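# Move yellow sponge from low shelf onto bench behind cartons

## Task

Take the yellow sponge off the low shelf and set it on the top of the bench so that the whole sponge lies in the gap between the bench's line of cartons and the wall. The cartons must stay exactly where they were, neither moved nor rotated. The robot must not topple or finish leaning, or the task fails. The sponge must stay put by itself at the end, not held there by the robot.

## Robot and tools

ROBOT. TidyBot++: a wheeled base 0.54 m long, 0.50 m wide and 0.38 m high on four driven casters. It carries one seven-joint arm with a two-finger gripper. The shoulder sits 0.12 m ahead of the base centre and 0.68 m above the floor. There are two cameras. base_camera is fixed to the base (pinhole, 644x364 px). wrist_camera is fisheye (644x476 px) and looks along the hand. The arm begins folded with the hand down. In that state it reaches up to 0.08 m beyond the base front, and the elbow can be as high as 1.15 m. A downward-pointing hand can rise to roughly 0.94 m above the floor, and only near the base.

FRAMES. The base frame has its origin on the floor below the base centre, with x forward, y left and z up. hand_pose is reported in this frame. It is the point between the finger pads; its z axis runs out along the fingers and its y axis along the line the fingers close on. The odometry frame is the base frame as it was at scene start. base_odometry heading is positive to the left, within -3.142..3.142. base_tilt is in degrees, positive when leaning forward or right. Odometry counts wheel turns, so slip shows up as travel, and it drifts a few cm and degrees over many moves.

execute_actions. Argument "actions" is a list holding one action, or empty to just read state and images. An action may have "base", "joints" or both, plus optional "speeds"; the motions begin together.
- base: exactly one key, each an offset from where the base last reported itself. translate_m: metres, forward positive, -2..2. strafe_m: metres, left positive, -2..2. rotate_rad: radians, counter-clockwise from above positive, -6.3..6.3.
- joints: absolute targets in radians, keyed by name. joint_1_rad: any angle; it swings the whole arm about vertical, positive clockwise from above (opposite to rotate_rad). joint_2_rad (shoulder) -2.249..2.249. joint_3_rad: any angle; from 3.14, positive moves a forward-bent forearm to the right. joint_4_rad (elbow) -2.579..2.579. joint_5_rad: any angle; positive moves a forward-bent hand right. joint_6_rad (wrist) -2.099..2.099. joint_7_rad: any angle; with the hand down, positive is counter-clockwise from above, and at 1.57 the fingers open toward the robot's left and right. gripper_pos: 0 (open, about 85 mm gap) to 1 (closed); gap is roughly 85*(1-gripper_pos) mm. Tolerances count as done within ±0.039 for joints 1-4, ±0.056 for joints 5-7, ±0.03 for the gripper. Unbounded joints go the short way, so send turns in steps below half a revolution.
- speeds: lowers top speed for this action only: translate_m and strafe_m 0.05..0.5 m/s, rotate_rad 0.1..1.57 rad/s; the maximum is the default. A base move needing more than 8.667 s is refused, and no action runs over 15 s.
- cameras: list of "base_camera", "wrist_camera" or "all". Omitted, null or ["all"] returns both; [] returns none.
An unknown key or out-of-range number rejects the whole call and nothing moves. A joint or base left out may keep pushing toward an earlier target.

ARM GEOMETRY. Upper arm 0.42 m, forearm 0.31 m, hand 0.31 m to the hand point. With joint_1_rad=0, joint_3_rad=3.14, joint_5_rad=0 the arm stays in the base's x-z plane, and angles from vertical (forward positive) are: upper = j2, forearm = j2-j4, hand = j2-j4-j6. Forward reach from the shoulder is the sum of length*sin(angle); height above it is the sum of length*cos(angle). Joints move at up to 1.39 rad/s (1.22 for joints 5-7).

OTHER TOOLS. wait: seconds 0..10, commands nothing new, returns state and images. zoom_image: camera plus region [x0, y0, x1, y1] in pixels of that camera's latest full image, no larger than 504x504. read_manual: only licence text. finished_scene: scene number (1 or 2); ends the scene for good and says whether it succeeded. A reply with no tool call ends every remaining scene.

RESULT LINES. base_status and joint_status report how each motion ended: done, off_target (resting away from target, possibly still pushing), contact_stop, time_out (old target dropped, holds where it is), not_followed (a self-collision check withheld the arm's targets; look for "joint command not followed" and "cause:"). on_its_own lists uncommanded motion. motor_effort is percent of maximum, peak in brackets; it is noisy. The gripper reads done at 1 when empty and off_target when something is gripped. "ARM HIT" means a hard hit on the base or the arm itself. Torque limits: joints 1-4 fault at 104.5 N m (warning 56.7), joints 5-7 at 51.3 (warning 29.4); a fault freezes the arm and gripper for 10 s and skips the rest of the call, while the base continues. MOTOR HOT appears at 60 °C; at 75 °C an OVER-TEMPERATURE FAULT lets the arm sink and stalled keys read limit_stop_at_motor_heat (resend them). After any reported stop, later calls in that same reply are skipped. The "pictures" line gives the image order.

CAUTIONS. Friction leaves joints slightly off; correct by sending last command + (desired - read). hand_pose itself may be 1-2 cm wrong, so trust the images. Held loads make the arm sag; while holding, never command a joint to its current reading. A blocked base keeps pushing and may still say done. The robot can tip if the arm snags above about 0.8 m while driving, or if a raised hand is pushed sideways; back off to recover. The robot keeps its last command while you think. Avoid dropping the sponge, bumping or turning the cartons, slamming, and hard pushes; release the sponge so it rests on its own.

Each tool is called after ">>>" as a command line: name --argument value for each argument, lists and objects as JSON in quotes; but a table of rows of numbers goes row by row, as --pt "numbers of a row", without its own name.

## Session

>>> execute_actions --actions '[]'

Scene clock: 0.00 s.
base_odometry: x=+0.000 y=+0.000 heading=+0.000 (m, m, rad; odometry frame)
base_tilt: forward=-0.1 right=+0.7 (deg)
base_status: not commanded
joint_positions: joint_1_rad=+0.002 joint_2_rad=-0.373 joint_3_rad=+3.119 joint_4_rad=-2.512 joint_5_rad=+0.056 joint_6_rad=-0.814 joint_7_rad=+1.608 gripper_pos=+0.000
joint_status: not commanded
motor_effort: joint_1_rad=+0 joint_2_rad=-1 joint_3_rad=+0 joint_4_rad=+13 joint_5_rad=+1 joint_6_rad=+2 joint_7_rad=+0 (%)
hand_pose: x=+0.2890 y=-0.0086 z=+0.5989 quat_wxyz=(+0.027, +0.994, +0.045, +0.094) (m; base frame)
pictures: base_camera, wrist_camera
Images, in order (width x height): base_camera 644x364, wrist_camera 644x476.

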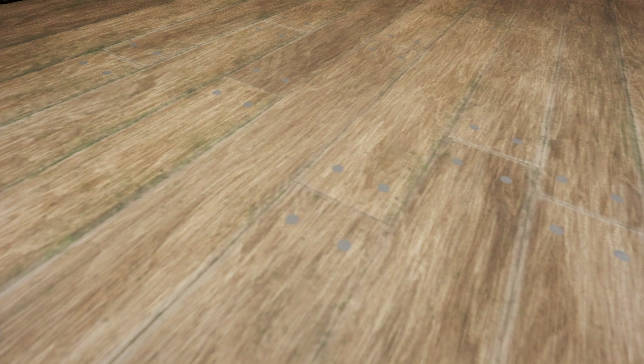

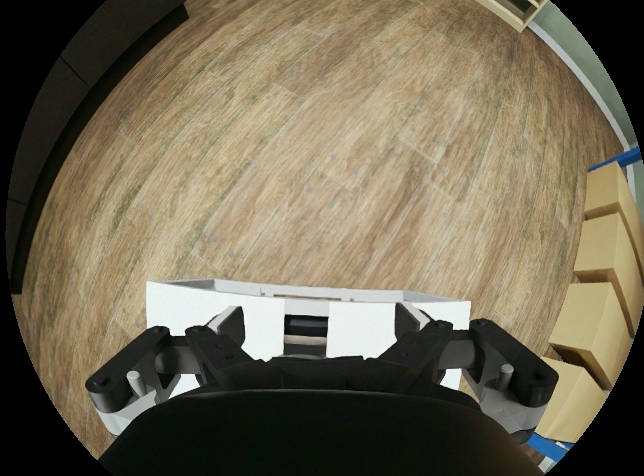

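>>> execute_actions --actions '[{"joints":{"joint_6_rad":0.3}}]' --cameras '["wrist_camera"]'

>>> execute_actions --actions '[{"joints":{"joint_1_rad":1.2}}]' --cameras '["wrist_camera"]'

>>> execute_actions --actions '[{"joints":{"joint_1_rad":-1.2}}]' --cameras '["wrist_camera"]'

Scene clock: 8.10 s.
base_odometry: x=+0.000 y=+0.000 heading=+0.000 (m, m, rad; odometry frame)
base_tilt: forward=-0.1 right=+0.7 (deg)
base_status: not commanded
joint_positions: joint_1_rad=+0.002 joint_2_rad=-0.373 joint_3_rad=+3.119 joint_4_rad=-2.512 joint_5_rad=+0.056 joint_6_rad=+0.283 joint_7_rad=+1.608 gripper_pos=+0.000
joint_status: all done
motor_effort: joint_1_rad=+0(0) joint_2_rad=-5(5) joint_3_rad=+0(0) joint_4_rad=+17(17) joint_5_rad=+0(1) joint_6_rad=+8(7) joint_7_rad=+0(0) (%)
hand_pose: x=+0.5288 y=+0.0152 z=+0.8166 quat_wxyz=(+0.018, +0.799, +0.051, +0.599) (m; base frame)
pictures: wrist_camera
Images, in order (width x height): wrist_camera 644x476.

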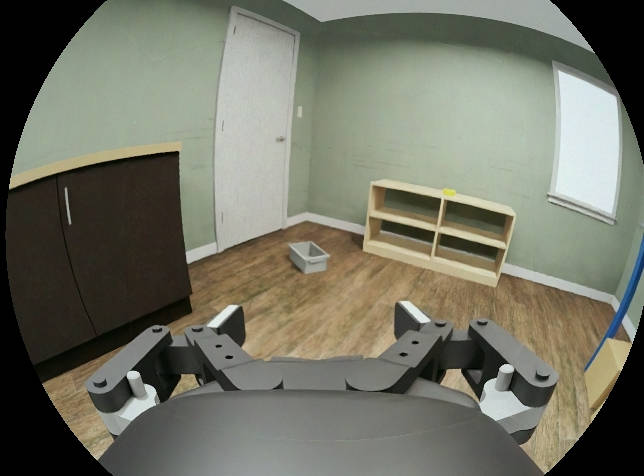

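Scene clock: 10.57 s.
base_odometry: x=+0.000 y=+0.000 heading=+0.000 (m, m, rad; odometry frame)
base_tilt: forward=-0.1 right=+0.7 (deg)
base_status: not commanded
joint_positions: joint_1_rad=+1.182 joint_2_rad=-0.373 joint_3_rad=+3.119 joint_4_rad=-2.512 joint_5_rad=+0.056 joint_6_rad=+0.283 joint_7_rad=+1.608 gripper_pos=+0.000
joint_status: all done
motor_effort: joint_1_rad=+0(0) joint_2_rad=-5(5) joint_3_rad=+0(1) joint_4_rad=+17(17) joint_5_rad=+1(0) joint_6_rad=+8(7) joint_7_rad=+0(0) (%)
hand_pose: x=+0.2893 y=-0.3730 z=+0.8166 quat_wxyz=(+0.348, +0.692, -0.402, +0.487) (m; base frame)
pictures: wrist_camera
Images, in order (width x height): wrist_camera 644x476.

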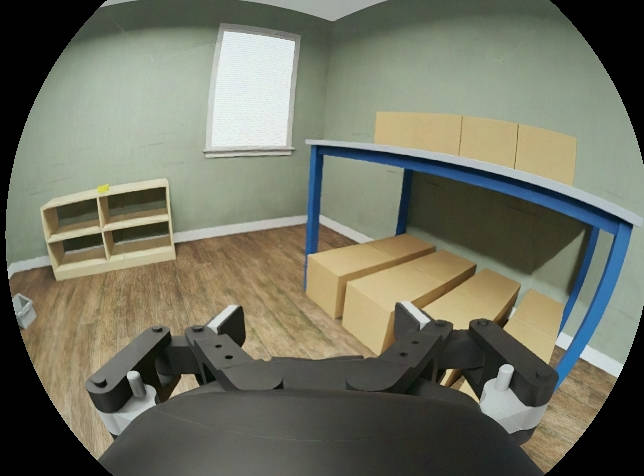

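Scene clock: 13.97 s.
base_odometry: x=+0.000 y=+0.000 heading=+0.000 (m, m, rad; odometry frame)
base_tilt: forward=-0.1 right=+0.7 (deg)
base_status: not commanded
joint_positions: joint_1_rad=-1.182 joint_2_rad=-0.373 joint_3_rad=+3.119 joint_4_rad=-2.512 joint_5_rad=+0.056 joint_6_rad=+0.283 joint_7_rad=+1.608 gripper_pos=+0.000
joint_status: all done
motor_effort: joint_1_rad=+0(0) joint_2_rad=-5(5) joint_3_rad=+0(1) joint_4_rad=+18(17) joint_5_rad=+1(1) joint_6_rad=+8(8) joint_7_rad=+0(0) (%)
hand_pose: x=+0.2596 y=+0.3852 z=+0.8166 quat_wxyz=(-0.319, +0.635, +0.488, +0.507) (m; base frame)
pictures: wrist_camera
Images, in order (width x height): wrist_camera 644x476.

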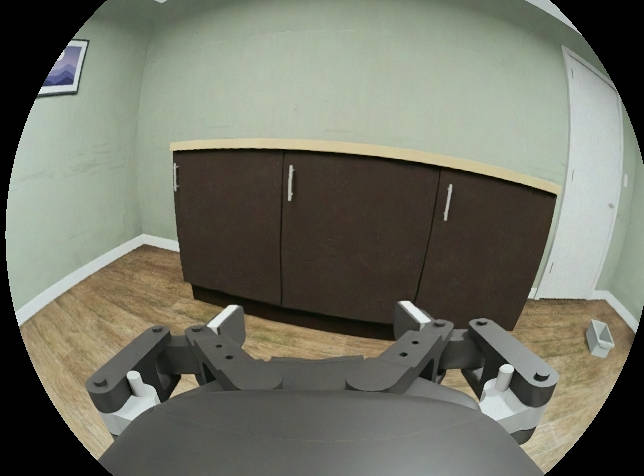

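>>> execute_actions --actions '[{"base":{"rotate_rad":-0.72},"joints":{"joint_1_rad":0.0}}]' --cameras '[]'

>>> execute_actions --actions '[{"base":{"strafe_m":0.85}}]' --cameras '[]'

>>> execute_actions --actions '[{"base":{"translate_m":1.2}}]'

Scene clock: 38.17 s.
base_odometry: x=+0.000 y=+0.000 heading=-0.719 (m, m, rad; odometry frame)
base_tilt: forward=-0.1 right=+0.7 (deg)
base_status: done
joint_positions: joint_1_rad=-0.018 joint_2_rad=-0.373 joint_3_rad=+3.119 joint_4_rad=-2.512 joint_5_rad=+0.056 joint_6_rad=+0.283 joint_7_rad=+1.608 gripper_pos=+0.000
joint_status: all done
motor_effort: joint_1_rad=+0(0) joint_2_rad=-5(6) joint_3_rad=+0(2) joint_4_rad=+18(17) joint_5_rad=+0(0) joint_6_rad=+8(8) joint_7_rad=+0(0) (%)
hand_pose: x=+0.5284 y=+0.0236 z=+0.8166 quat_wxyz=(+0.012, +0.798, +0.059, +0.599) (m; base frame)
pictures: none
No camera images: the call's "cameras" was empty. Leave "cameras" out to get every camera's image.

Scene clock: 41.23 s.
base_odometry: x=+0.561 y=+0.639 heading=-0.720 (m, m, rad; odometry frame)
base_tilt: forward=-0.1 right=+0.7 (deg)
base_status: done
joint_positions: joint_1_rad=-0.017 joint_2_rad=-0.373 joint_3_rad=+3.119 joint_4_rad=-2.512 joint_5_rad=+0.056 joint_6_rad=+0.283 joint_7_rad=+1.608 gripper_pos=+0.000
joint_status: not commanded
motor_effort: joint_1_rad=+0(1) joint_2_rad=-5(5) joint_3_rad=+0(2) joint_4_rad=+17(17) joint_5_rad=+1(1) joint_6_rad=+8(8) joint_7_rad=+0(0) (%)
hand_pose: x=+0.5284 y=+0.0232 z=+0.8166 quat_wxyz=(+0.013, +0.798, +0.059, +0.599) (m; base frame)
pictures: none
No camera images: the call's "cameras" was empty. Leave "cameras" out to get every camera's image.

Scene clock: 45.00 s.
base_odometry: x=+1.463 y=-0.153 heading=-0.720 (m, m, rad; odometry frame)
base_tilt: forward=-0.1 right=+0.7 (deg)
base_status: done
joint_positions: joint_1_rad=-0.017 joint_2_rad=-0.373 joint_3_rad=+3.119 joint_4_rad=-2.512 joint_5_rad=+0.056 joint_6_rad=+0.283 joint_7_rad=+1.608 gripper_pos=+0.000
joint_status: not commanded
motor_effort: joint_1_rad=+0(1) joint_2_rad=-5(7) joint_3_rad=+0(1) joint_4_rad=+17(18) joint_5_rad=+1(0) joint_6_rad=+8(8) joint_7_rad=+0(0) (%)
hand_pose: x=+0.5284 y=+0.0232 z=+0.8167 quat_wxyz=(+0.013, +0.798, +0.059, +0.599) (m; base frame)
pictures: base_camera, wrist_camera
Images, in order (width x height): base_camera 644x364, wrist_camera 644x476.

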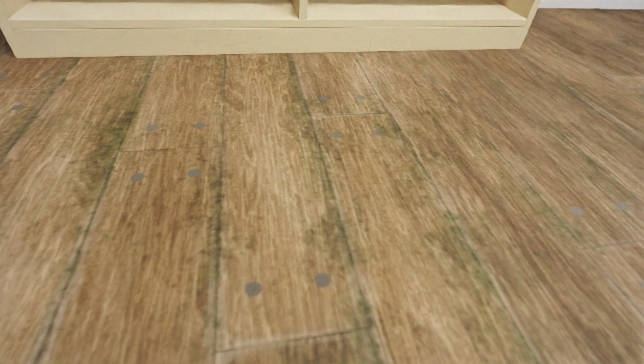

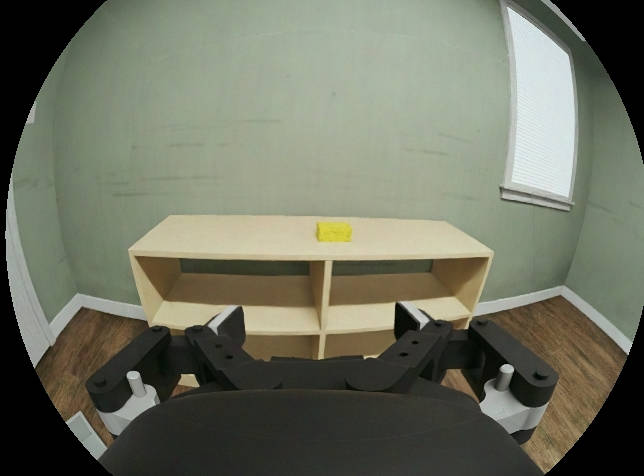

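>>> execute_actions --actions '[{"joints":{"joint_1_rad":1.3,"joint_2_rad":-0.3,"joint_4_rad":-1.9,"joint_6_rad":-0.1}}]' --cameras '["wrist_camera"]'

Scene clock: 63.50 s.
base_odometry: x=+1.463 y=-0.153 heading=-0.720 (m, m, rad; odometry frame)
base_tilt: forward=-0.1 right=+0.7 (deg)
base_status: not commanded
joint_positions: joint_1_rad=+1.283 joint_2_rad=-0.319 joint_3_rad=+3.119 joint_4_rad=-1.923 joint_5_rad=+0.056 joint_6_rad=-0.060 joint_7_rad=+1.608 gripper_pos=+0.000
joint_status: all done
motor_effort: joint_1_rad=+0(1) joint_2_rad=-10(9) joint_3_rad=+0(1) joint_4_rad=+19(20) joint_5_rad=+1(0) joint_6_rad=+8(8) joint_7_rad=+0(0) (%)
hand_pose: x=+0.2718 y=-0.4677 z=+1.0413 quat_wxyz=(+0.424, +0.618, -0.407, +0.522) (m; base frame)
pictures: wrist_camera
Images, in order (width x height): wrist_camera 644x476.

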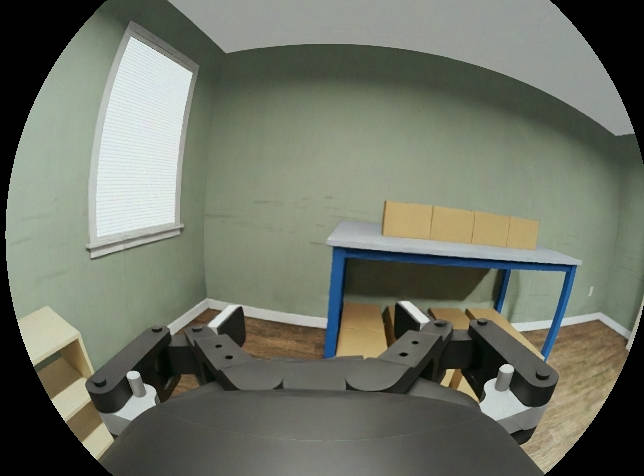

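>>> execute_actions --actions '[{"joints":{"joint_1_rad":0.0,"joint_2_rad":0.2,"joint_3_rad":3.14,"joint_4_rad":-1.25,"joint_5_rad":0.0,"joint_6_rad":-1.6,"joint_7_rad":1.57}}]' --cameras '["wrist_camera"]'

>>> execute_actions --actions '[{"base":{"translate_m":0.58}}]'

Scene clock: 112.57 s.
base_odometry: x=+1.463 y=-0.153 heading=-0.720 (m, m, rad; odometry frame)
base_tilt: forward=-0.1 right=+0.7 (deg)
base_status: not commanded
joint_positions: joint_1_rad=+0.015 joint_2_rad=+0.184 joint_3_rad=+3.122 joint_4_rad=-1.275 joint_5_rad=+0.025 joint_6_rad=-1.563 joint_7_rad=+1.606 gripper_pos=+0.000
joint_status: all done
motor_effort: joint_1_rad=+0(1) joint_2_rad=-22(24) joint_3_rad=-1(1) joint_4_rad=+15(19) joint_5_rad=+1(1) joint_6_rad=+1(9) joint_7_rad=+1(1) (%)
hand_pose: x=+0.5454 y=-0.0051 z=+0.8217 quat_wxyz=(+0.011, +0.998, +0.019, +0.060) (m; base frame)
pictures: wrist_camera
Images, in order (width x height): wrist_camera 644x476.

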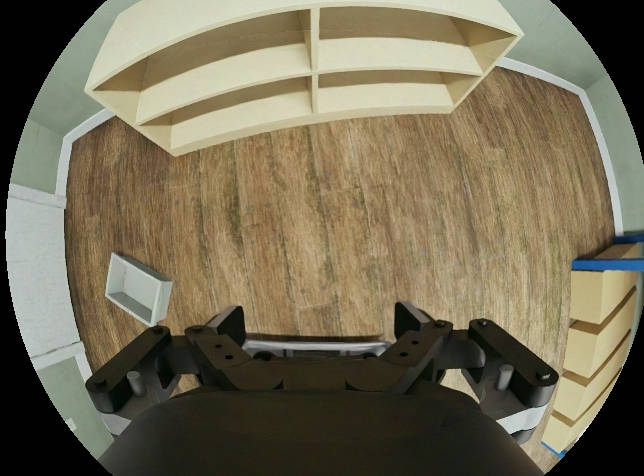

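Scene clock: 115.10 s.
base_odometry: x=+1.899 y=-0.535 heading=-0.720 (m, m, rad; odometry frame)
base_tilt: forward=-0.1 right=+0.7 (deg)
base_status: done
joint_positions: joint_1_rad=+0.015 joint_2_rad=+0.196 joint_3_rad=+3.122 joint_4_rad=-1.272 joint_5_rad=+0.024 joint_6_rad=-1.565 joint_7_rad=+1.606 gripper_pos=+0.000
joint_status: not commanded
motor_effort: joint_1_rad=+0(1) joint_2_rad=-23(25) joint_3_rad=-1(0) joint_4_rad=+15(16) joint_5_rad=+1(1) joint_6_rad=+1(2) joint_7_rad=+0(0) (%)
hand_pose: x=+0.5472 y=-0.0052 z=+0.8174 quat_wxyz=(+0.011, +0.998, +0.019, +0.054) (m; base frame)
pictures: base_camera, wrist_camera
Images, in order (width x height): base_camera 644x364, wrist_camera 644x476.

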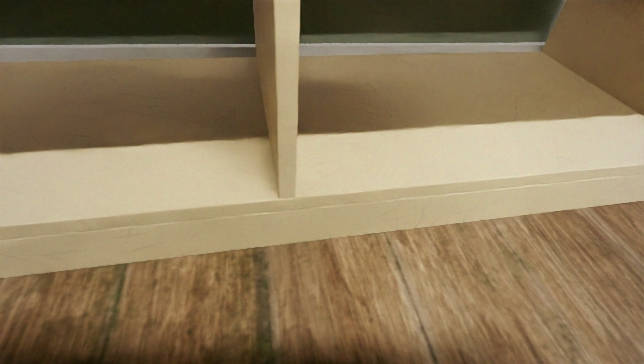

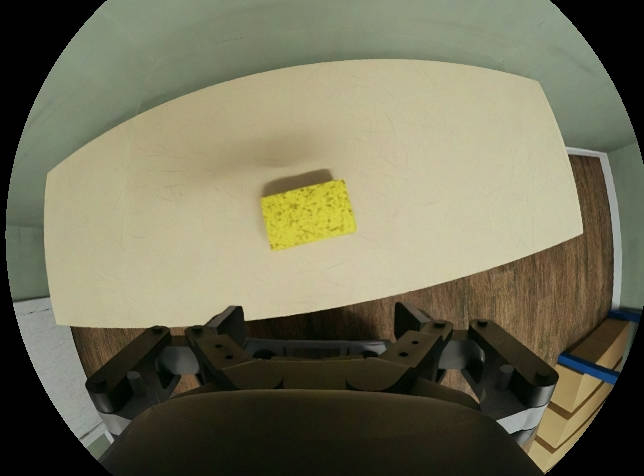

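>>> execute_actions --actions '[{"joints":{"joint_1_rad":-0.03,"joint_2_rad":0.52,"joint_4_rad":-0.83,"joint_6_rad":-1.82,"joint_7_rad":0.17}}]' --cameras '["wrist_camera"]'

Scene clock: 136.10 s.
base_odometry: x=+1.899 y=-0.535 heading=-0.720 (m, m, rad; odometry frame)
base_tilt: forward=+0.0 right=+0.7 (deg)
base_status: not commanded
joint_positions: joint_1_rad=-0.009 joint_2_rad=+0.511 joint_3_rad=+3.122 joint_4_rad=-0.854 joint_5_rad=+0.024 joint_6_rad=-1.781 joint_7_rad=+0.194 gripper_pos=+0.000
joint_status: all done
motor_effort: joint_1_rad=+0(1) joint_2_rad=-33(33) joint_3_rad=-1(1) joint_4_rad=+14(16) joint_5_rad=+1(1) joint_6_rad=+0(1) joint_7_rad=+0(1) (%)
hand_pose: x=+0.6311 y=+0.0060 z=+0.8021 quat_wxyz=(+0.007, +0.779, -0.627, +0.003) (m; base frame)
pictures: wrist_camera
Images, in order (width x height): wrist_camera 644x476.

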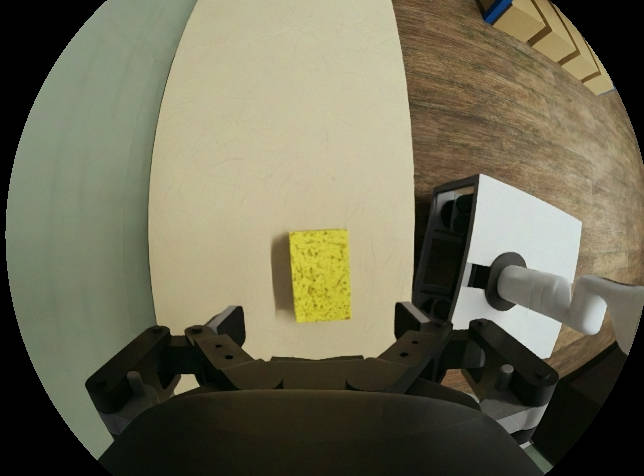

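>>> execute_actions --actions '[{"joints":{"joint_1_rad":0.01,"joint_2_rad":0.505,"joint_4_rad":-1.08,"joint_6_rad":-1.58},"speeds":{}}]' --cameras '["wrist_camera"]'

action 0: "speeds" must be an object that gives a speed for at least one key that is commanded beside it, as in {"translate_m": 0.5}; or leave "speeds" out

>>> execute_actions --actions '[{"joints":{"joint_1_rad":0.01,"joint_2_rad":0.505,"joint_4_rad":-1.08,"joint_6_rad":-1.58}}]' --cameras '["wrist_camera"]'

Scene clock: 145.90 s.
base_odometry: x=+1.899 y=-0.535 heading=-0.720 (m, m, rad; odometry frame)
base_tilt: forward=-0.1 right=+0.7 (deg)
base_status: not commanded
joint_positions: joint_1_rad=-0.009 joint_2_rad=+0.511 joint_3_rad=+3.122 joint_4_rad=-1.060 joint_5_rad=+0.024 joint_6_rad=-1.617 joint_7_rad=+0.194 gripper_pos=+0.000
joint_status: all done
motor_effort: joint_1_rad=+0(1) joint_2_rad=-33(34) joint_3_rad=-1(1) joint_4_rad=+15(16) joint_5_rad=+1(1) joint_6_rad=+0(1) joint_7_rad=+0(0) (%)
hand_pose: x=+0.6245 y=+0.0063 z=+0.7382 quat_wxyz=(+0.021, +0.780, -0.625, -0.013) (m; base frame)
pictures: wrist_camera
Images, in order (width x height): wrist_camera 644x476.

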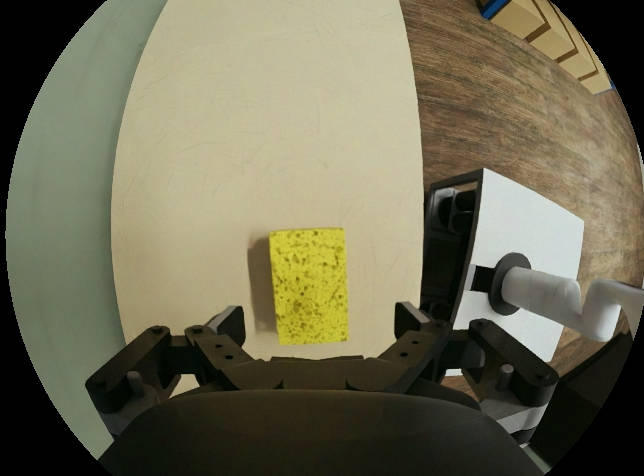

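>>> execute_actions --actions '[{"joints":{"joint_1_rad":0.04,"joint_2_rad":0.545,"joint_4_rad":-1.25,"joint_6_rad":-1.35}}]' --cameras '["wrist_camera"]'

Scene clock: 155.17 s.
base_odometry: x=+1.899 y=-0.535 heading=-0.720 (m, m, rad; odometry frame)
base_tilt: forward=+0.0 right=+0.7 (deg)
base_status: not commanded
joint_positions: joint_1_rad=+0.021 joint_2_rad=+0.539 joint_3_rad=+3.123 joint_4_rad=-1.231 joint_5_rad=+0.024 joint_6_rad=-1.386 joint_7_rad=+0.194 gripper_pos=+0.000
joint_status: all done
motor_effort: joint_1_rad=+0(1) joint_2_rad=-33(35) joint_3_rad=-1(1) joint_4_rad=+14(14) joint_5_rad=+1(1) joint_6_rad=+0(0) joint_7_rad=+0(0) (%)
hand_pose: x=+0.6383 y=-0.0088 z=+0.6694 quat_wxyz=(+0.010, +0.772, -0.635, -0.001) (m; base frame)
pictures: wrist_camera
Images, in order (width x height): wrist_camera 644x476.

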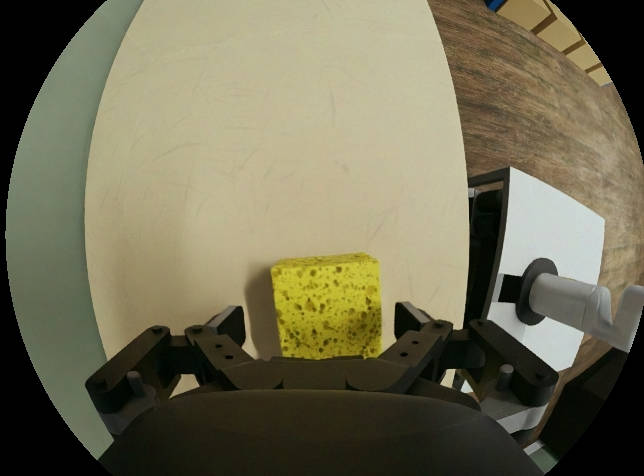

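>>> execute_actions --actions '[{"joints":{"joint_4_rad":-1.29,"joint_6_rad":-1.31}}]' --cameras '["wrist_camera"]'

>>> execute_actions --actions '[{"joints":{"gripper_pos":1.0}}]' --cameras '["wrist_camera"]'

Scene clock: 160.00 s.
base_odometry: x=+1.899 y=-0.535 heading=-0.720 (m, m, rad; odometry frame)
base_tilt: forward=+0.0 right=+0.7 (deg)
base_status: not commanded
joint_positions: joint_1_rad=+0.021 joint_2_rad=+0.540 joint_3_rad=+3.123 joint_4_rad=-1.271 joint_5_rad=+0.024 joint_6_rad=-1.348 joint_7_rad=+0.194 gripper_pos=+0.000
joint_status: all done
motor_effort: joint_1_rad=+0(0) joint_2_rad=-34(34) joint_3_rad=-1(1) joint_4_rad=+15(15) joint_5_rad=+1(1) joint_6_rad=+0(1) joint_7_rad=+0(0) (%)
hand_pose: x=+0.6350 y=-0.0086 z=+0.6567 quat_wxyz=(+0.011, +0.772, -0.635, -0.002) (m; base frame)
pictures: wrist_camera
Images, in order (width x height): wrist_camera 644x476.

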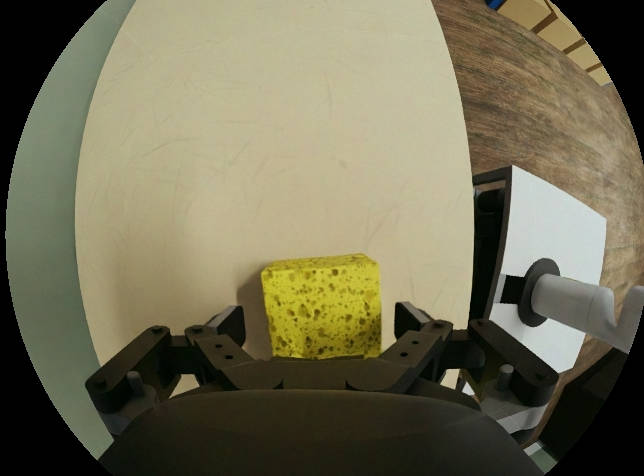

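Scene clock: 161.10 s.
base_odometry: x=+1.899 y=-0.535 heading=-0.720 (m, m, rad; odometry frame)
base_tilt: forward=+0.0 right=+0.7 (deg)
base_status: not commanded
joint_positions: joint_1_rad=+0.021 joint_2_rad=+0.533 joint_3_rad=+3.123 joint_4_rad=-1.273 joint_5_rad=+0.024 joint_6_rad=-1.347 joint_7_rad=+0.194 gripper_pos=+0.461
joint_status: gripper_pos off_target (ended at +0.461, target +1.000)
motor_effort: joint_1_rad=+0(1) joint_2_rad=-32(33) joint_3_rad=-1(1) joint_4_rad=+14(14) joint_5_rad=+1(1) joint_6_rad=+0(1) joint_7_rad=+0(0) (%)
hand_pose: x=+0.6347 y=-0.0086 z=+0.6598 quat_wxyz=(+0.009, +0.772, -0.635, +0.000) (m; base frame)
pictures: wrist_camera
Images, in order (width x height): wrist_camera 644x476.

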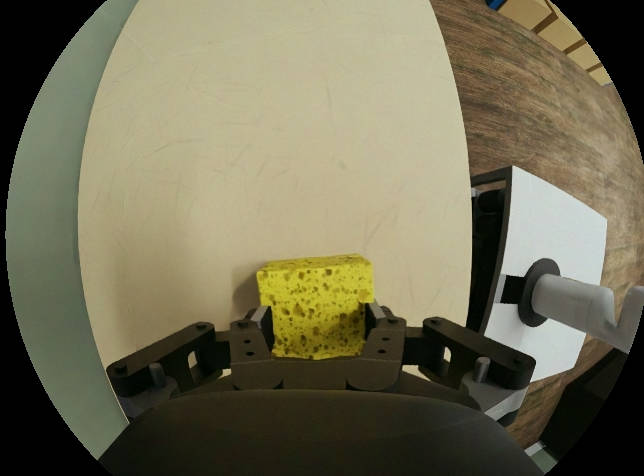

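>>> execute_actions --actions '[{"joints":{"joint_1_rad":0.0,"joint_2_rad":0.0,"joint_4_rad":-1.35,"joint_6_rad":-1.75}}]' --cameras '[]'

>>> execute_actions --actions '[{"base":{"rotate_rad":-1.37}}]' --cameras '["base_camera"]'

>>> execute_actions --actions '[{"base":{"translate_m":1.15}}]'

Scene clock: 192.57 s.
base_odometry: x=+1.899 y=-0.535 heading=-0.720 (m, m, rad; odometry frame)
base_tilt: forward=-0.1 right=+0.7 (deg)
base_status: not commanded
joint_positions: joint_1_rad=+0.021 joint_2_rad=+0.003 joint_3_rad=+3.123 joint_4_rad=-1.325 joint_5_rad=+0.024 joint_6_rad=-1.715 joint_7_rad=+0.194 gripper_pos=+0.461
joint_status: all done
motor_effort: joint_1_rad=+0(0) joint_2_rad=-16(36) joint_3_rad=-1(1) joint_4_rad=+15(15) joint_5_rad=+1(1) joint_6_rad=+1(2) joint_7_rad=+0(0) (%)
hand_pose: x=+0.4558 y=-0.0069 z=+0.8685 quat_wxyz=(-0.022, +0.769, -0.637, +0.046) (m; base frame)
pictures: none
No camera images: the call's "cameras" was empty. Leave "cameras" out to get every camera's image.

Scene clock: 194.77 s.
base_odometry: x=+1.899 y=-0.535 heading=-2.090 (m, m, rad; odometry frame)
base_tilt: forward=-0.1 right=+0.7 (deg)
base_status: done
joint_positions: joint_1_rad=+0.014 joint_2_rad=+0.003 joint_3_rad=+3.133 joint_4_rad=-1.326 joint_5_rad=+0.022 joint_6_rad=-1.715 joint_7_rad=+0.194 gripper_pos=+0.461
joint_status: not commanded
motor_effort: joint_1_rad=+0(2) joint_2_rad=-16(18) joint_3_rad=+0(2) joint_4_rad=+15(15) joint_5_rad=+1(2) joint_6_rad=+1(1) joint_7_rad=+0(0) (%)
hand_pose: x=+0.4558 y=-0.0073 z=+0.8683 quat_wxyz=(-0.023, +0.768, -0.638, +0.045) (m; base frame)
pictures: base_camera
Images, in order (width x height): base_camera 644x364.

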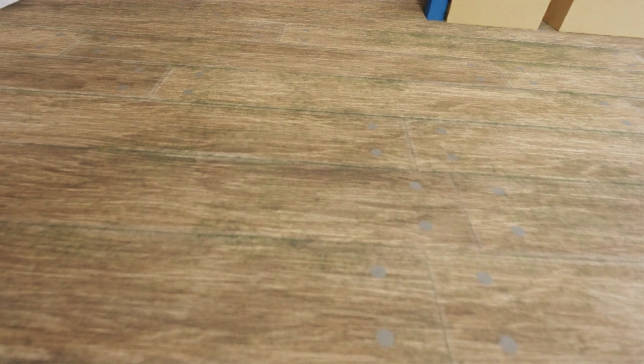

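Scene clock: 198.43 s.
base_odometry: x=+1.328 y=-1.533 heading=-2.090 (m, m, rad; odometry frame)
base_tilt: forward=-0.1 right=+0.7 (deg)
base_status: done
joint_positions: joint_1_rad=+0.014 joint_2_rad=+0.002 joint_3_rad=+3.133 joint_4_rad=-1.328 joint_5_rad=+0.022 joint_6_rad=-1.715 joint_7_rad=+0.194 gripper_pos=+0.461
joint_status: not commanded
motor_effort: joint_1_rad=+0(0) joint_2_rad=-16(19) joint_3_rad=+0(1) joint_4_rad=+15(16) joint_5_rad=+1(1) joint_6_rad=+1(2) joint_7_rad=+0(1) (%)
hand_pose: x=+0.4549 y=-0.0073 z=+0.8676 quat_wxyz=(-0.022, +0.768, -0.638, +0.044) (m; base frame)
pictures: base_camera, wrist_camera
Images, in order (width x height): base_camera 644x364, wrist_camera 644x476.

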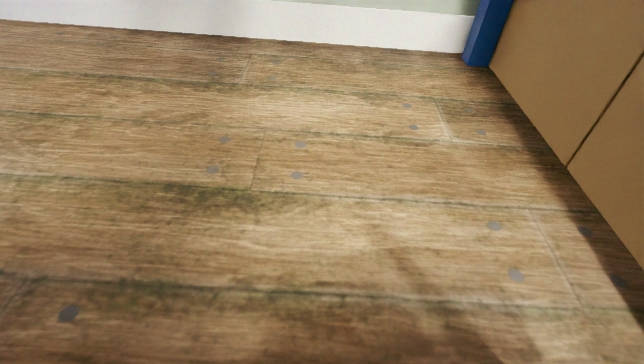

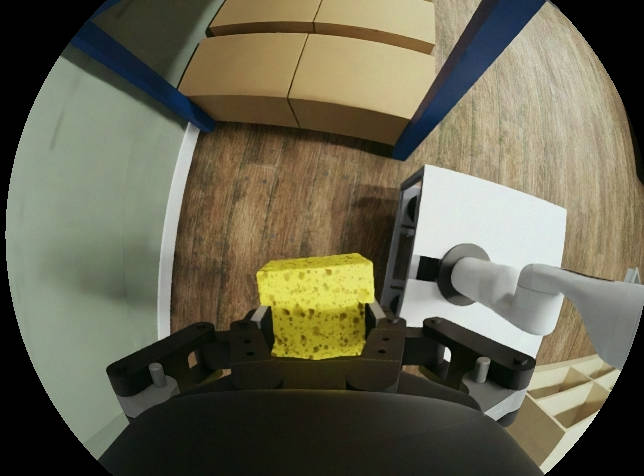

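>>> execute_actions --actions '[{"base":{"rotate_rad":-0.12}}]' --cameras '[]'

>>> execute_actions --actions '[{"base":{"strafe_m":0.3}}]' --cameras '[]'

>>> execute_actions --actions '[{"base":{"translate_m":0.5},"joints":{"joint_1_rad":1.0,"joint_2_rad":-0.3,"joint_4_rad":-1.6,"joint_6_rad":-0.5}}]'

Scene clock: 213.63 s.
base_odometry: x=+1.328 y=-1.534 heading=-2.211 (m, m, rad; odometry frame)
base_tilt: forward=-0.1 right=+0.7 (deg)
base_status: done
joint_positions: joint_1_rad=+0.012 joint_2_rad=+0.002 joint_3_rad=+3.137 joint_4_rad=-1.328 joint_5_rad=+0.021 joint_6_rad=-1.715 joint_7_rad=+0.194 gripper_pos=+0.461
joint_status: not commanded
motor_effort: joint_1_rad=+0(1) joint_2_rad=-15(17) joint_3_rad=+0(2) joint_4_rad=+15(15) joint_5_rad=+1(2) joint_6_rad=+1(1) joint_7_rad=+0(0) (%)
hand_pose: x=+0.4549 y=-0.0077 z=+0.8676 quat_wxyz=(-0.022, +0.768, -0.639, +0.044) (m; base frame)
pictures: none
No camera images: the call's "cameras" was empty. Leave "cameras" out to get every camera's image.

Scene clock: 215.60 s.
base_odometry: x=+1.568 y=-1.713 heading=-2.211 (m, m, rad; odometry frame)
base_tilt: forward=-0.1 right=+0.7 (deg)
base_status: done
joint_positions: joint_1_rad=+0.009 joint_2_rad=+0.002 joint_3_rad=+3.137 joint_4_rad=-1.328 joint_5_rad=+0.020 joint_6_rad=-1.715 joint_7_rad=+0.194 gripper_pos=+0.461
joint_status: not commanded
motor_effort: joint_1_rad=+0(2) joint_2_rad=-16(18) joint_3_rad=+0(2) joint_4_rad=+15(16) joint_5_rad=+1(2) joint_6_rad=+1(1) joint_7_rad=+0(1) (%)
hand_pose: x=+0.4549 y=-0.0064 z=+0.8676 quat_wxyz=(-0.023, +0.769, -0.638, +0.043) (m; base frame)
pictures: none
No camera images: the call's "cameras" was empty. Leave "cameras" out to get every camera's image.

Scene clock: 217.97 s.
base_odometry: x=+1.270 y=-2.114 heading=-2.211 (m, m, rad; odometry frame)
base_tilt: forward=-0.1 right=+0.7 (deg)
base_status: done
joint_positions: joint_1_rad=+0.980 joint_2_rad=-0.282 joint_3_rad=+3.137 joint_4_rad=-1.576 joint_5_rad=+0.020 joint_6_rad=-0.536 joint_7_rad=+0.194 gripper_pos=+0.461
joint_status: all done
motor_effort: joint_1_rad=+0(0) joint_2_rad=-10(16) joint_3_rad=+0(1) joint_4_rad=+19(19) joint_5_rad=+1(1) joint_6_rad=+8(8) joint_7_rad=+0(0) (%)
hand_pose: x=+0.3903 y=-0.4034 z=+1.0922 quat_wxyz=(-0.112, +0.308, -0.730, +0.600) (m; base frame)
pictures: base_camera, wrist_camera
Images, in order (width x height): base_camera 644x364, wrist_camera 644x476.

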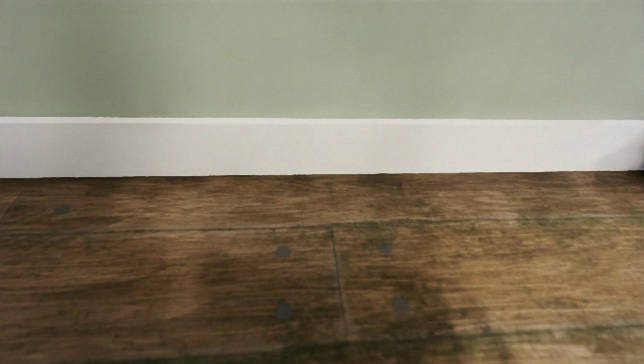

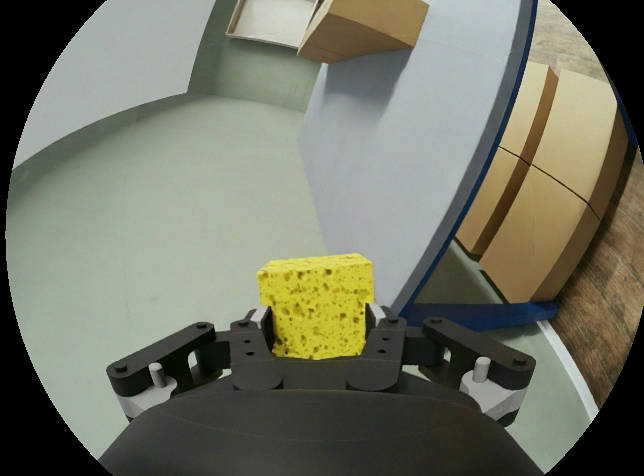

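>>> execute_actions --actions '[{"base":{"translate_m":0.24},"joints":{"joint_1_rad":1.5,"joint_7_rad":1.57,"joint_6_rad":-0.55}}]'

Scene clock: 226.43 s.
base_odometry: x=+1.126 y=-2.307 heading=-2.211 (m, m, rad; odometry frame)
base_tilt: forward=-0.1 right=+0.7 (deg)
base_status: done
joint_positions: joint_1_rad=+1.483 joint_2_rad=-0.288 joint_3_rad=+3.137 joint_4_rad=-1.576 joint_5_rad=+0.020 joint_6_rad=-0.536 joint_7_rad=+1.543 gripper_pos=+0.461
joint_status: all done
motor_effort: joint_1_rad=+0(1) joint_2_rad=-10(12) joint_3_rad=+0(3) joint_4_rad=+19(20) joint_5_rad=+1(1) joint_6_rad=+8(8) joint_7_rad=+0(1) (%)
hand_pose: x=+0.1623 y=-0.4816 z=+1.0949 quat_wxyz=(+0.413, +0.580, -0.538, +0.451) (m; base frame)
pictures: base_camera, wrist_camera
Images, in order (width x height): base_camera 644x364, wrist_camera 644x476.

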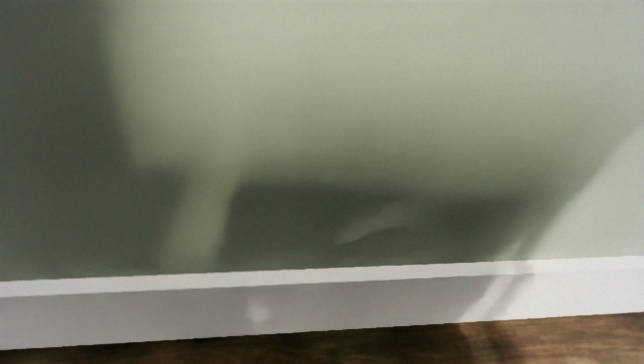

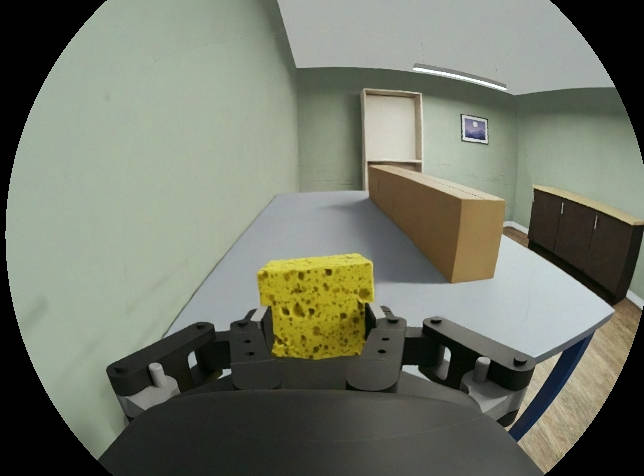

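>>> execute_actions --actions '[{"base":{"translate_m":-0.06},"joints":{"joint_2_rad":-0.4}}]' --cameras '[]'

>>> execute_actions --actions '[{"base":{"rotate_rad":-1.53},"joints":{"joint_1_rad":-0.02},"speeds":{"rotate_rad":1.2}}]'

Scene clock: 257.17 s.
base_odometry: x=+1.162 y=-2.259 heading=-2.211 (m, m, rad; odometry frame)
base_tilt: forward=-0.1 right=+0.7 (deg)
base_status: done
joint_positions: joint_1_rad=+1.485 joint_2_rad=-0.400 joint_3_rad=+3.139 joint_4_rad=-1.581 joint_5_rad=+0.020 joint_6_rad=-0.536 joint_7_rad=+1.543 gripper_pos=+0.461
joint_status: all done
motor_effort: joint_1_rad=+0(1) joint_2_rad=-6(13) joint_3_rad=+0(3) joint_4_rad=+19(20) joint_5_rad=+1(1) joint_6_rad=+8(9) joint_7_rad=+0(0) (%)
hand_pose: x=+0.1564 y=-0.4331 z=+1.1434 quat_wxyz=(+0.442, +0.554, -0.516, +0.482) (m; base frame)
pictures: none
No camera images: the call's "cameras" was empty. Leave "cameras" out to get every camera's image.

Scene clock: 259.90 s.
base_odometry: x=+1.162 y=-2.259 heading=+2.543 (m, m, rad; odometry frame)
base_tilt: forward=-0.1 right=+0.7 (deg)
base_status: done
joint_positions: joint_1_rad=-0.003 joint_2_rad=-0.400 joint_3_rad=+3.139 joint_4_rad=-1.581 joint_5_rad=+0.020 joint_6_rad=-0.536 joint_7_rad=+1.543 gripper_pos=+0.461
joint_status: all done
motor_effort: joint_1_rad=+0(0) joint_2_rad=-7(8) joint_3_rad=+0(1) joint_4_rad=+19(20) joint_5_rad=+1(1) joint_6_rad=+8(9) joint_7_rad=+0(1) (%)
hand_pose: x=+0.5537 y=+0.0011 z=+1.1434 quat_wxyz=(-0.001, +0.757, -0.005, +0.654) (m; base frame)
pictures: base_camera, wrist_camera
Images, in order (width x height): base_camera 644x364, wrist_camera 644x476.

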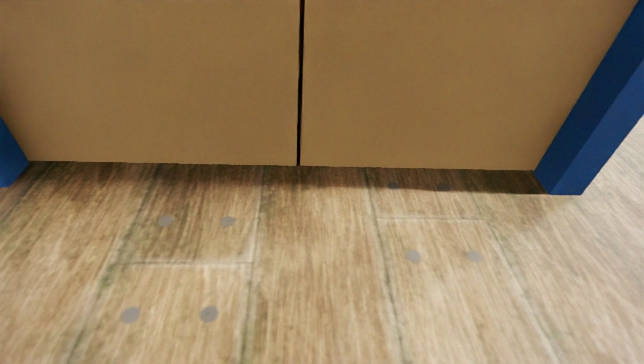

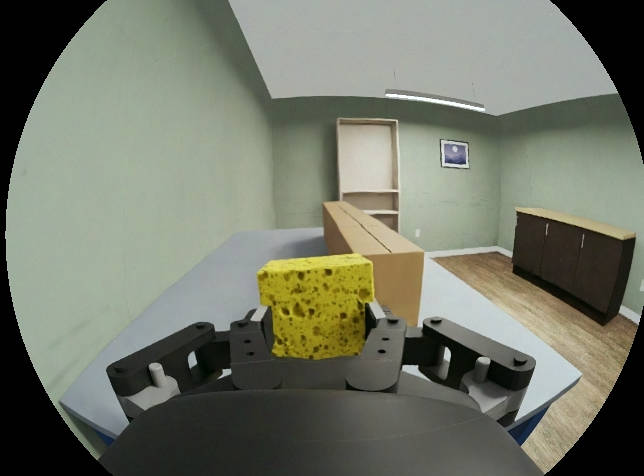

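>>> execute_actions --actions '[{"base":{"strafe_m":0.13},"joints":{"joint_1_rad":-0.15}}]' --cameras '[]'

>>> execute_actions --actions '[{"base":{"translate_m":0.24},"joints":{"joint_6_rad":-0.9},"speeds":{"translate_m":0.3}}]'

Scene clock: 271.83 s.
base_odometry: x=+1.089 y=-2.366 heading=+2.542 (m, m, rad; odometry frame)
base_tilt: forward=-0.1 right=+0.7 (deg)
base_status: done
joint_positions: joint_1_rad=-0.135 joint_2_rad=-0.400 joint_3_rad=+3.136 joint_4_rad=-1.581 joint_5_rad=+0.020 joint_6_rad=-0.536 joint_7_rad=+1.543 gripper_pos=+0.461
joint_status: all done
motor_effort: joint_1_rad=+0(1) joint_2_rad=-6(7) joint_3_rad=+0(3) joint_4_rad=+19(19) joint_5_rad=+1(0) joint_6_rad=+8(8) joint_7_rad=+0(0) (%)
hand_pose: x=+0.5495 y=+0.0602 z=+1.1434 quat_wxyz=(-0.045, +0.755, +0.047, +0.652) (m; base frame)
pictures: none
No camera images: the call's "cameras" was empty. Leave "cameras" out to get every camera's image.

Scene clock: 273.60 s.
base_odometry: x=+0.890 y=-2.231 heading=+2.542 (m, m, rad; odometry frame)
base_tilt: forward=-0.1 right=+0.7 (deg)
base_status: done
joint_positions: joint_1_rad=-0.135 joint_2_rad=-0.401 joint_3_rad=+3.136 joint_4_rad=-1.591 joint_5_rad=+0.020 joint_6_rad=-0.885 joint_7_rad=+1.543 gripper_pos=+0.461
joint_status: all done
motor_effort: joint_1_rad=+0(1) joint_2_rad=-5(8) joint_3_rad=+0(1) joint_4_rad=+19(20) joint_5_rad=+1(1) joint_6_rad=+7(9) joint_7_rad=+0(0) (%)
hand_pose: x=+0.5155 y=+0.0535 z=+1.0359 quat_wxyz=(-0.032, +0.859, +0.051, +0.508) (m; base frame)
pictures: base_camera, wrist_camera
Images, in order (width x height): base_camera 644x364, wrist_camera 644x476.

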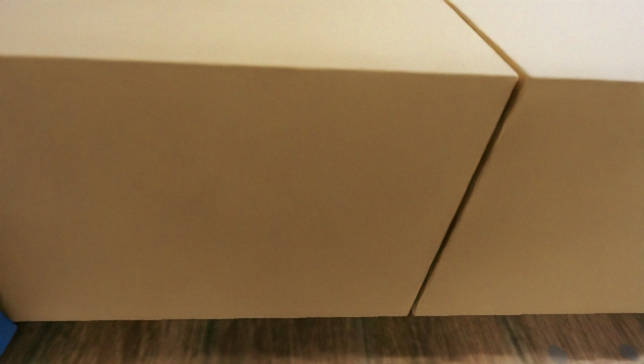

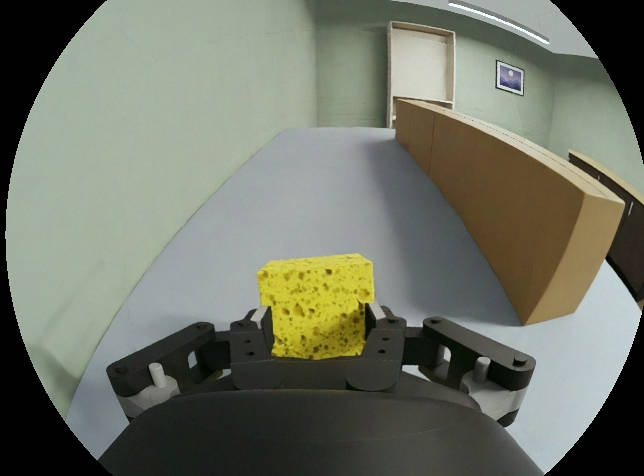

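>>> execute_actions --actions '[{"joints":{"joint_2_rad":0.0,"joint_4_rad":-0.9}}]' --cameras '[]'

>>> execute_actions --actions '[{"joints":{"joint_2_rad":0.36,"joint_4_rad":-0.66,"joint_6_rad":-1.42}}]' --cameras '["wrist_camera"]'

Scene clock: 288.03 s.
base_odometry: x=+0.890 y=-2.231 heading=+2.542 (m, m, rad; odometry frame)
base_tilt: forward=-0.1 right=+0.7 (deg)
base_status: not commanded
joint_positions: joint_1_rad=-0.135 joint_2_rad=-0.011 joint_3_rad=+3.136 joint_4_rad=-0.924 joint_5_rad=+0.020 joint_6_rad=-0.885 joint_7_rad=+1.543 gripper_pos=+0.461
joint_status: all done
motor_effort: joint_1_rad=+0(0) joint_2_rad=-16(18) joint_3_rad=+0(0) joint_4_rad=+17(19) joint_5_rad=+1(1) joint_6_rad=+8(9) joint_7_rad=+0(0) (%)
hand_pose: x=+0.6614 y=+0.0737 z=+1.2245 quat_wxyz=(-0.043, +0.781, +0.045, +0.621) (m; base frame)
pictures: none
No camera images: the call's "cameras" was empty. Leave "cameras" out to get every camera's image.

Scene clock: 289.63 s.
base_odometry: x=+0.890 y=-2.231 heading=+2.542 (m, m, rad; odometry frame)
base_tilt: forward=+0.0 right=+0.7 (deg)
base_status: not commanded
joint_positions: joint_1_rad=-0.135 joint_2_rad=+0.360 joint_3_rad=+3.136 joint_4_rad=-0.674 joint_5_rad=+0.020 joint_6_rad=-1.383 joint_7_rad=+1.543 gripper_pos=+0.461
joint_status: all done
motor_effort: joint_1_rad=+0(0) joint_2_rad=-30(33) joint_3_rad=-1(1) joint_4_rad=+16(18) joint_5_rad=+1(1) joint_6_rad=+5(9) joint_7_rad=+0(0) (%)
hand_pose: x=+0.7382 y=+0.0823 z=+1.0039 quat_wxyz=(-0.021, +0.933, +0.051, +0.354) (m; base frame)
pictures: wrist_camera
Images, in order (width x height): wrist_camera 644x476.

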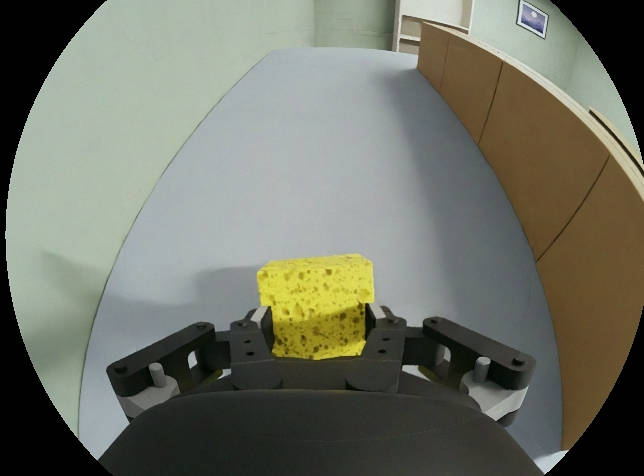

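>>> execute_actions --actions '[{"joints":{"joint_2_rad":0.4,"joint_4_rad":-0.785,"joint_6_rad":-1.27}}]' --cameras '["wrist_camera"]'

Scene clock: 294.33 s.
base_odometry: x=+0.890 y=-2.231 heading=+2.542 (m, m, rad; odometry frame)
base_tilt: forward=-0.1 right=+0.7 (deg)
base_status: not commanded
joint_positions: joint_1_rad=-0.135 joint_2_rad=+0.359 joint_3_rad=+3.136 joint_4_rad=-0.733 joint_5_rad=+0.020 joint_6_rad=-1.295 joint_7_rad=+1.543 gripper_pos=+0.461
joint_status: joint_2_rad off_target (ended at +0.359, target +0.400); joint_4_rad off_target (ended at -0.733, target -0.785); the others done
motor_effort: joint_1_rad=+0(1) joint_2_rad=-21(30) joint_3_rad=+0(1) joint_4_rad=+12(17) joint_5_rad=+1(0) joint_6_rad=+4(5) joint_7_rad=+0(0) (%)
hand_pose: x=+0.7534 y=+0.0846 z=+0.9937 quat_wxyz=(-0.022, +0.928, +0.051, +0.368) (m; base frame)
pictures: wrist_camera
Images, in order (width x height): wrist_camera 644x476.

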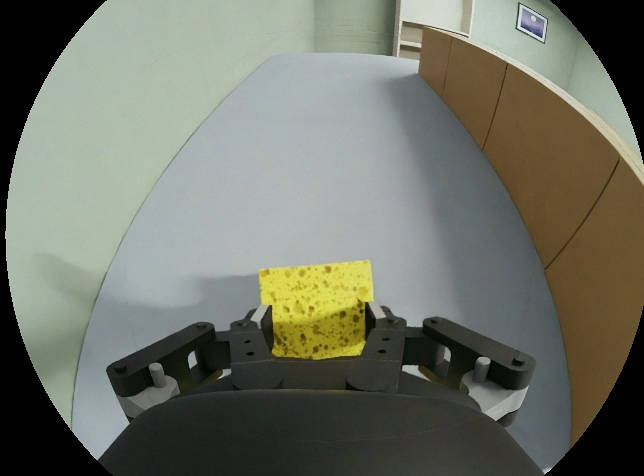

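>>> execute_actions --actions '[{"joints":{"gripper_pos":0.0,"joint_2_rad":0.36,"joint_4_rad":-0.74}}]' --cameras '["wrist_camera"]'

>>> execute_actions --actions '[{"joints":{"joint_2_rad":0.15,"joint_4_rad":-0.7,"joint_6_rad":-1.5}}]' --cameras '["wrist_camera"]'

Scene clock: 298.67 s.
base_odometry: x=+0.890 y=-2.231 heading=+2.542 (m, m, rad; odometry frame)
base_tilt: forward=-0.1 right=+0.7 (deg)
base_status: not commanded
joint_positions: joint_1_rad=-0.135 joint_2_rad=+0.355 joint_3_rad=+3.136 joint_4_rad=-0.733 joint_5_rad=+0.020 joint_6_rad=-1.295 joint_7_rad=+1.543 gripper_pos=+0.000
joint_status: all done
motor_effort: joint_1_rad=+0(0) joint_2_rad=-29(30) joint_3_rad=-1(1) joint_4_rad=+16(17) joint_5_rad=+1(0) joint_6_rad=+5(6) joint_7_rad=+0(0) (%)
hand_pose: x=+0.7520 y=+0.0844 z=+0.9968 quat_wxyz=(-0.022, +0.927, +0.051, +0.370) (m; base frame)
pictures: wrist_camera
Images, in order (width x height): wrist_camera 644x476.

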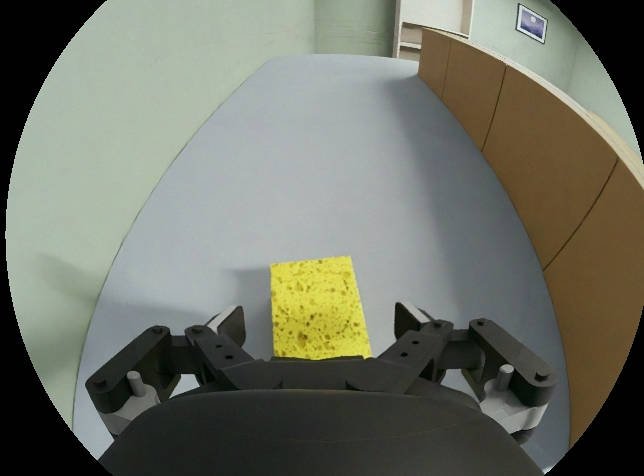

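Scene clock: 300.20 s.
base_odometry: x=+0.890 y=-2.231 heading=+2.542 (m, m, rad; odometry frame)
base_tilt: forward=-0.1 right=+0.7 (deg)
base_status: not commanded
joint_positions: joint_1_rad=-0.135 joint_2_rad=+0.143 joint_3_rad=+3.136 joint_4_rad=-0.713 joint_5_rad=+0.020 joint_6_rad=-1.463 joint_7_rad=+1.543 gripper_pos=+0.000
joint_status: all done
motor_effort: joint_1_rad=+0(0) joint_2_rad=-21(33) joint_3_rad=+0(1) joint_4_rad=+15(18) joint_5_rad=+1(1) joint_6_rad=+6(8) joint_7_rad=+0(0) (%)
hand_pose: x=+0.6399 y=+0.0688 z=+1.0924 quat_wxyz=(-0.025, +0.915, +0.049, +0.399) (m; base frame)
pictures: wrist_camera
Images, in order (width x height): wrist_camera 644x476.

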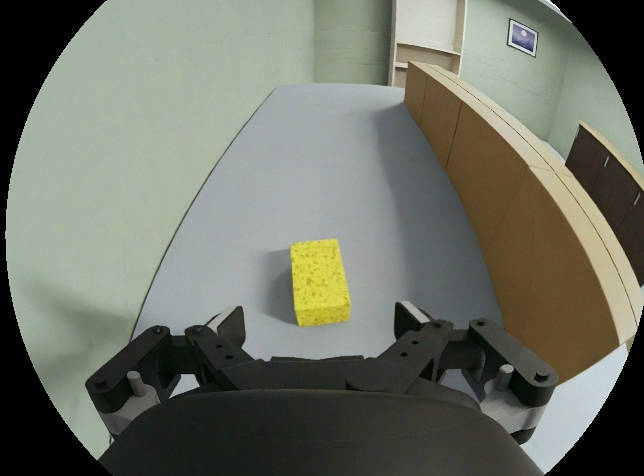

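>>> finished_scene --scene 1

The scene is finished: the task was done.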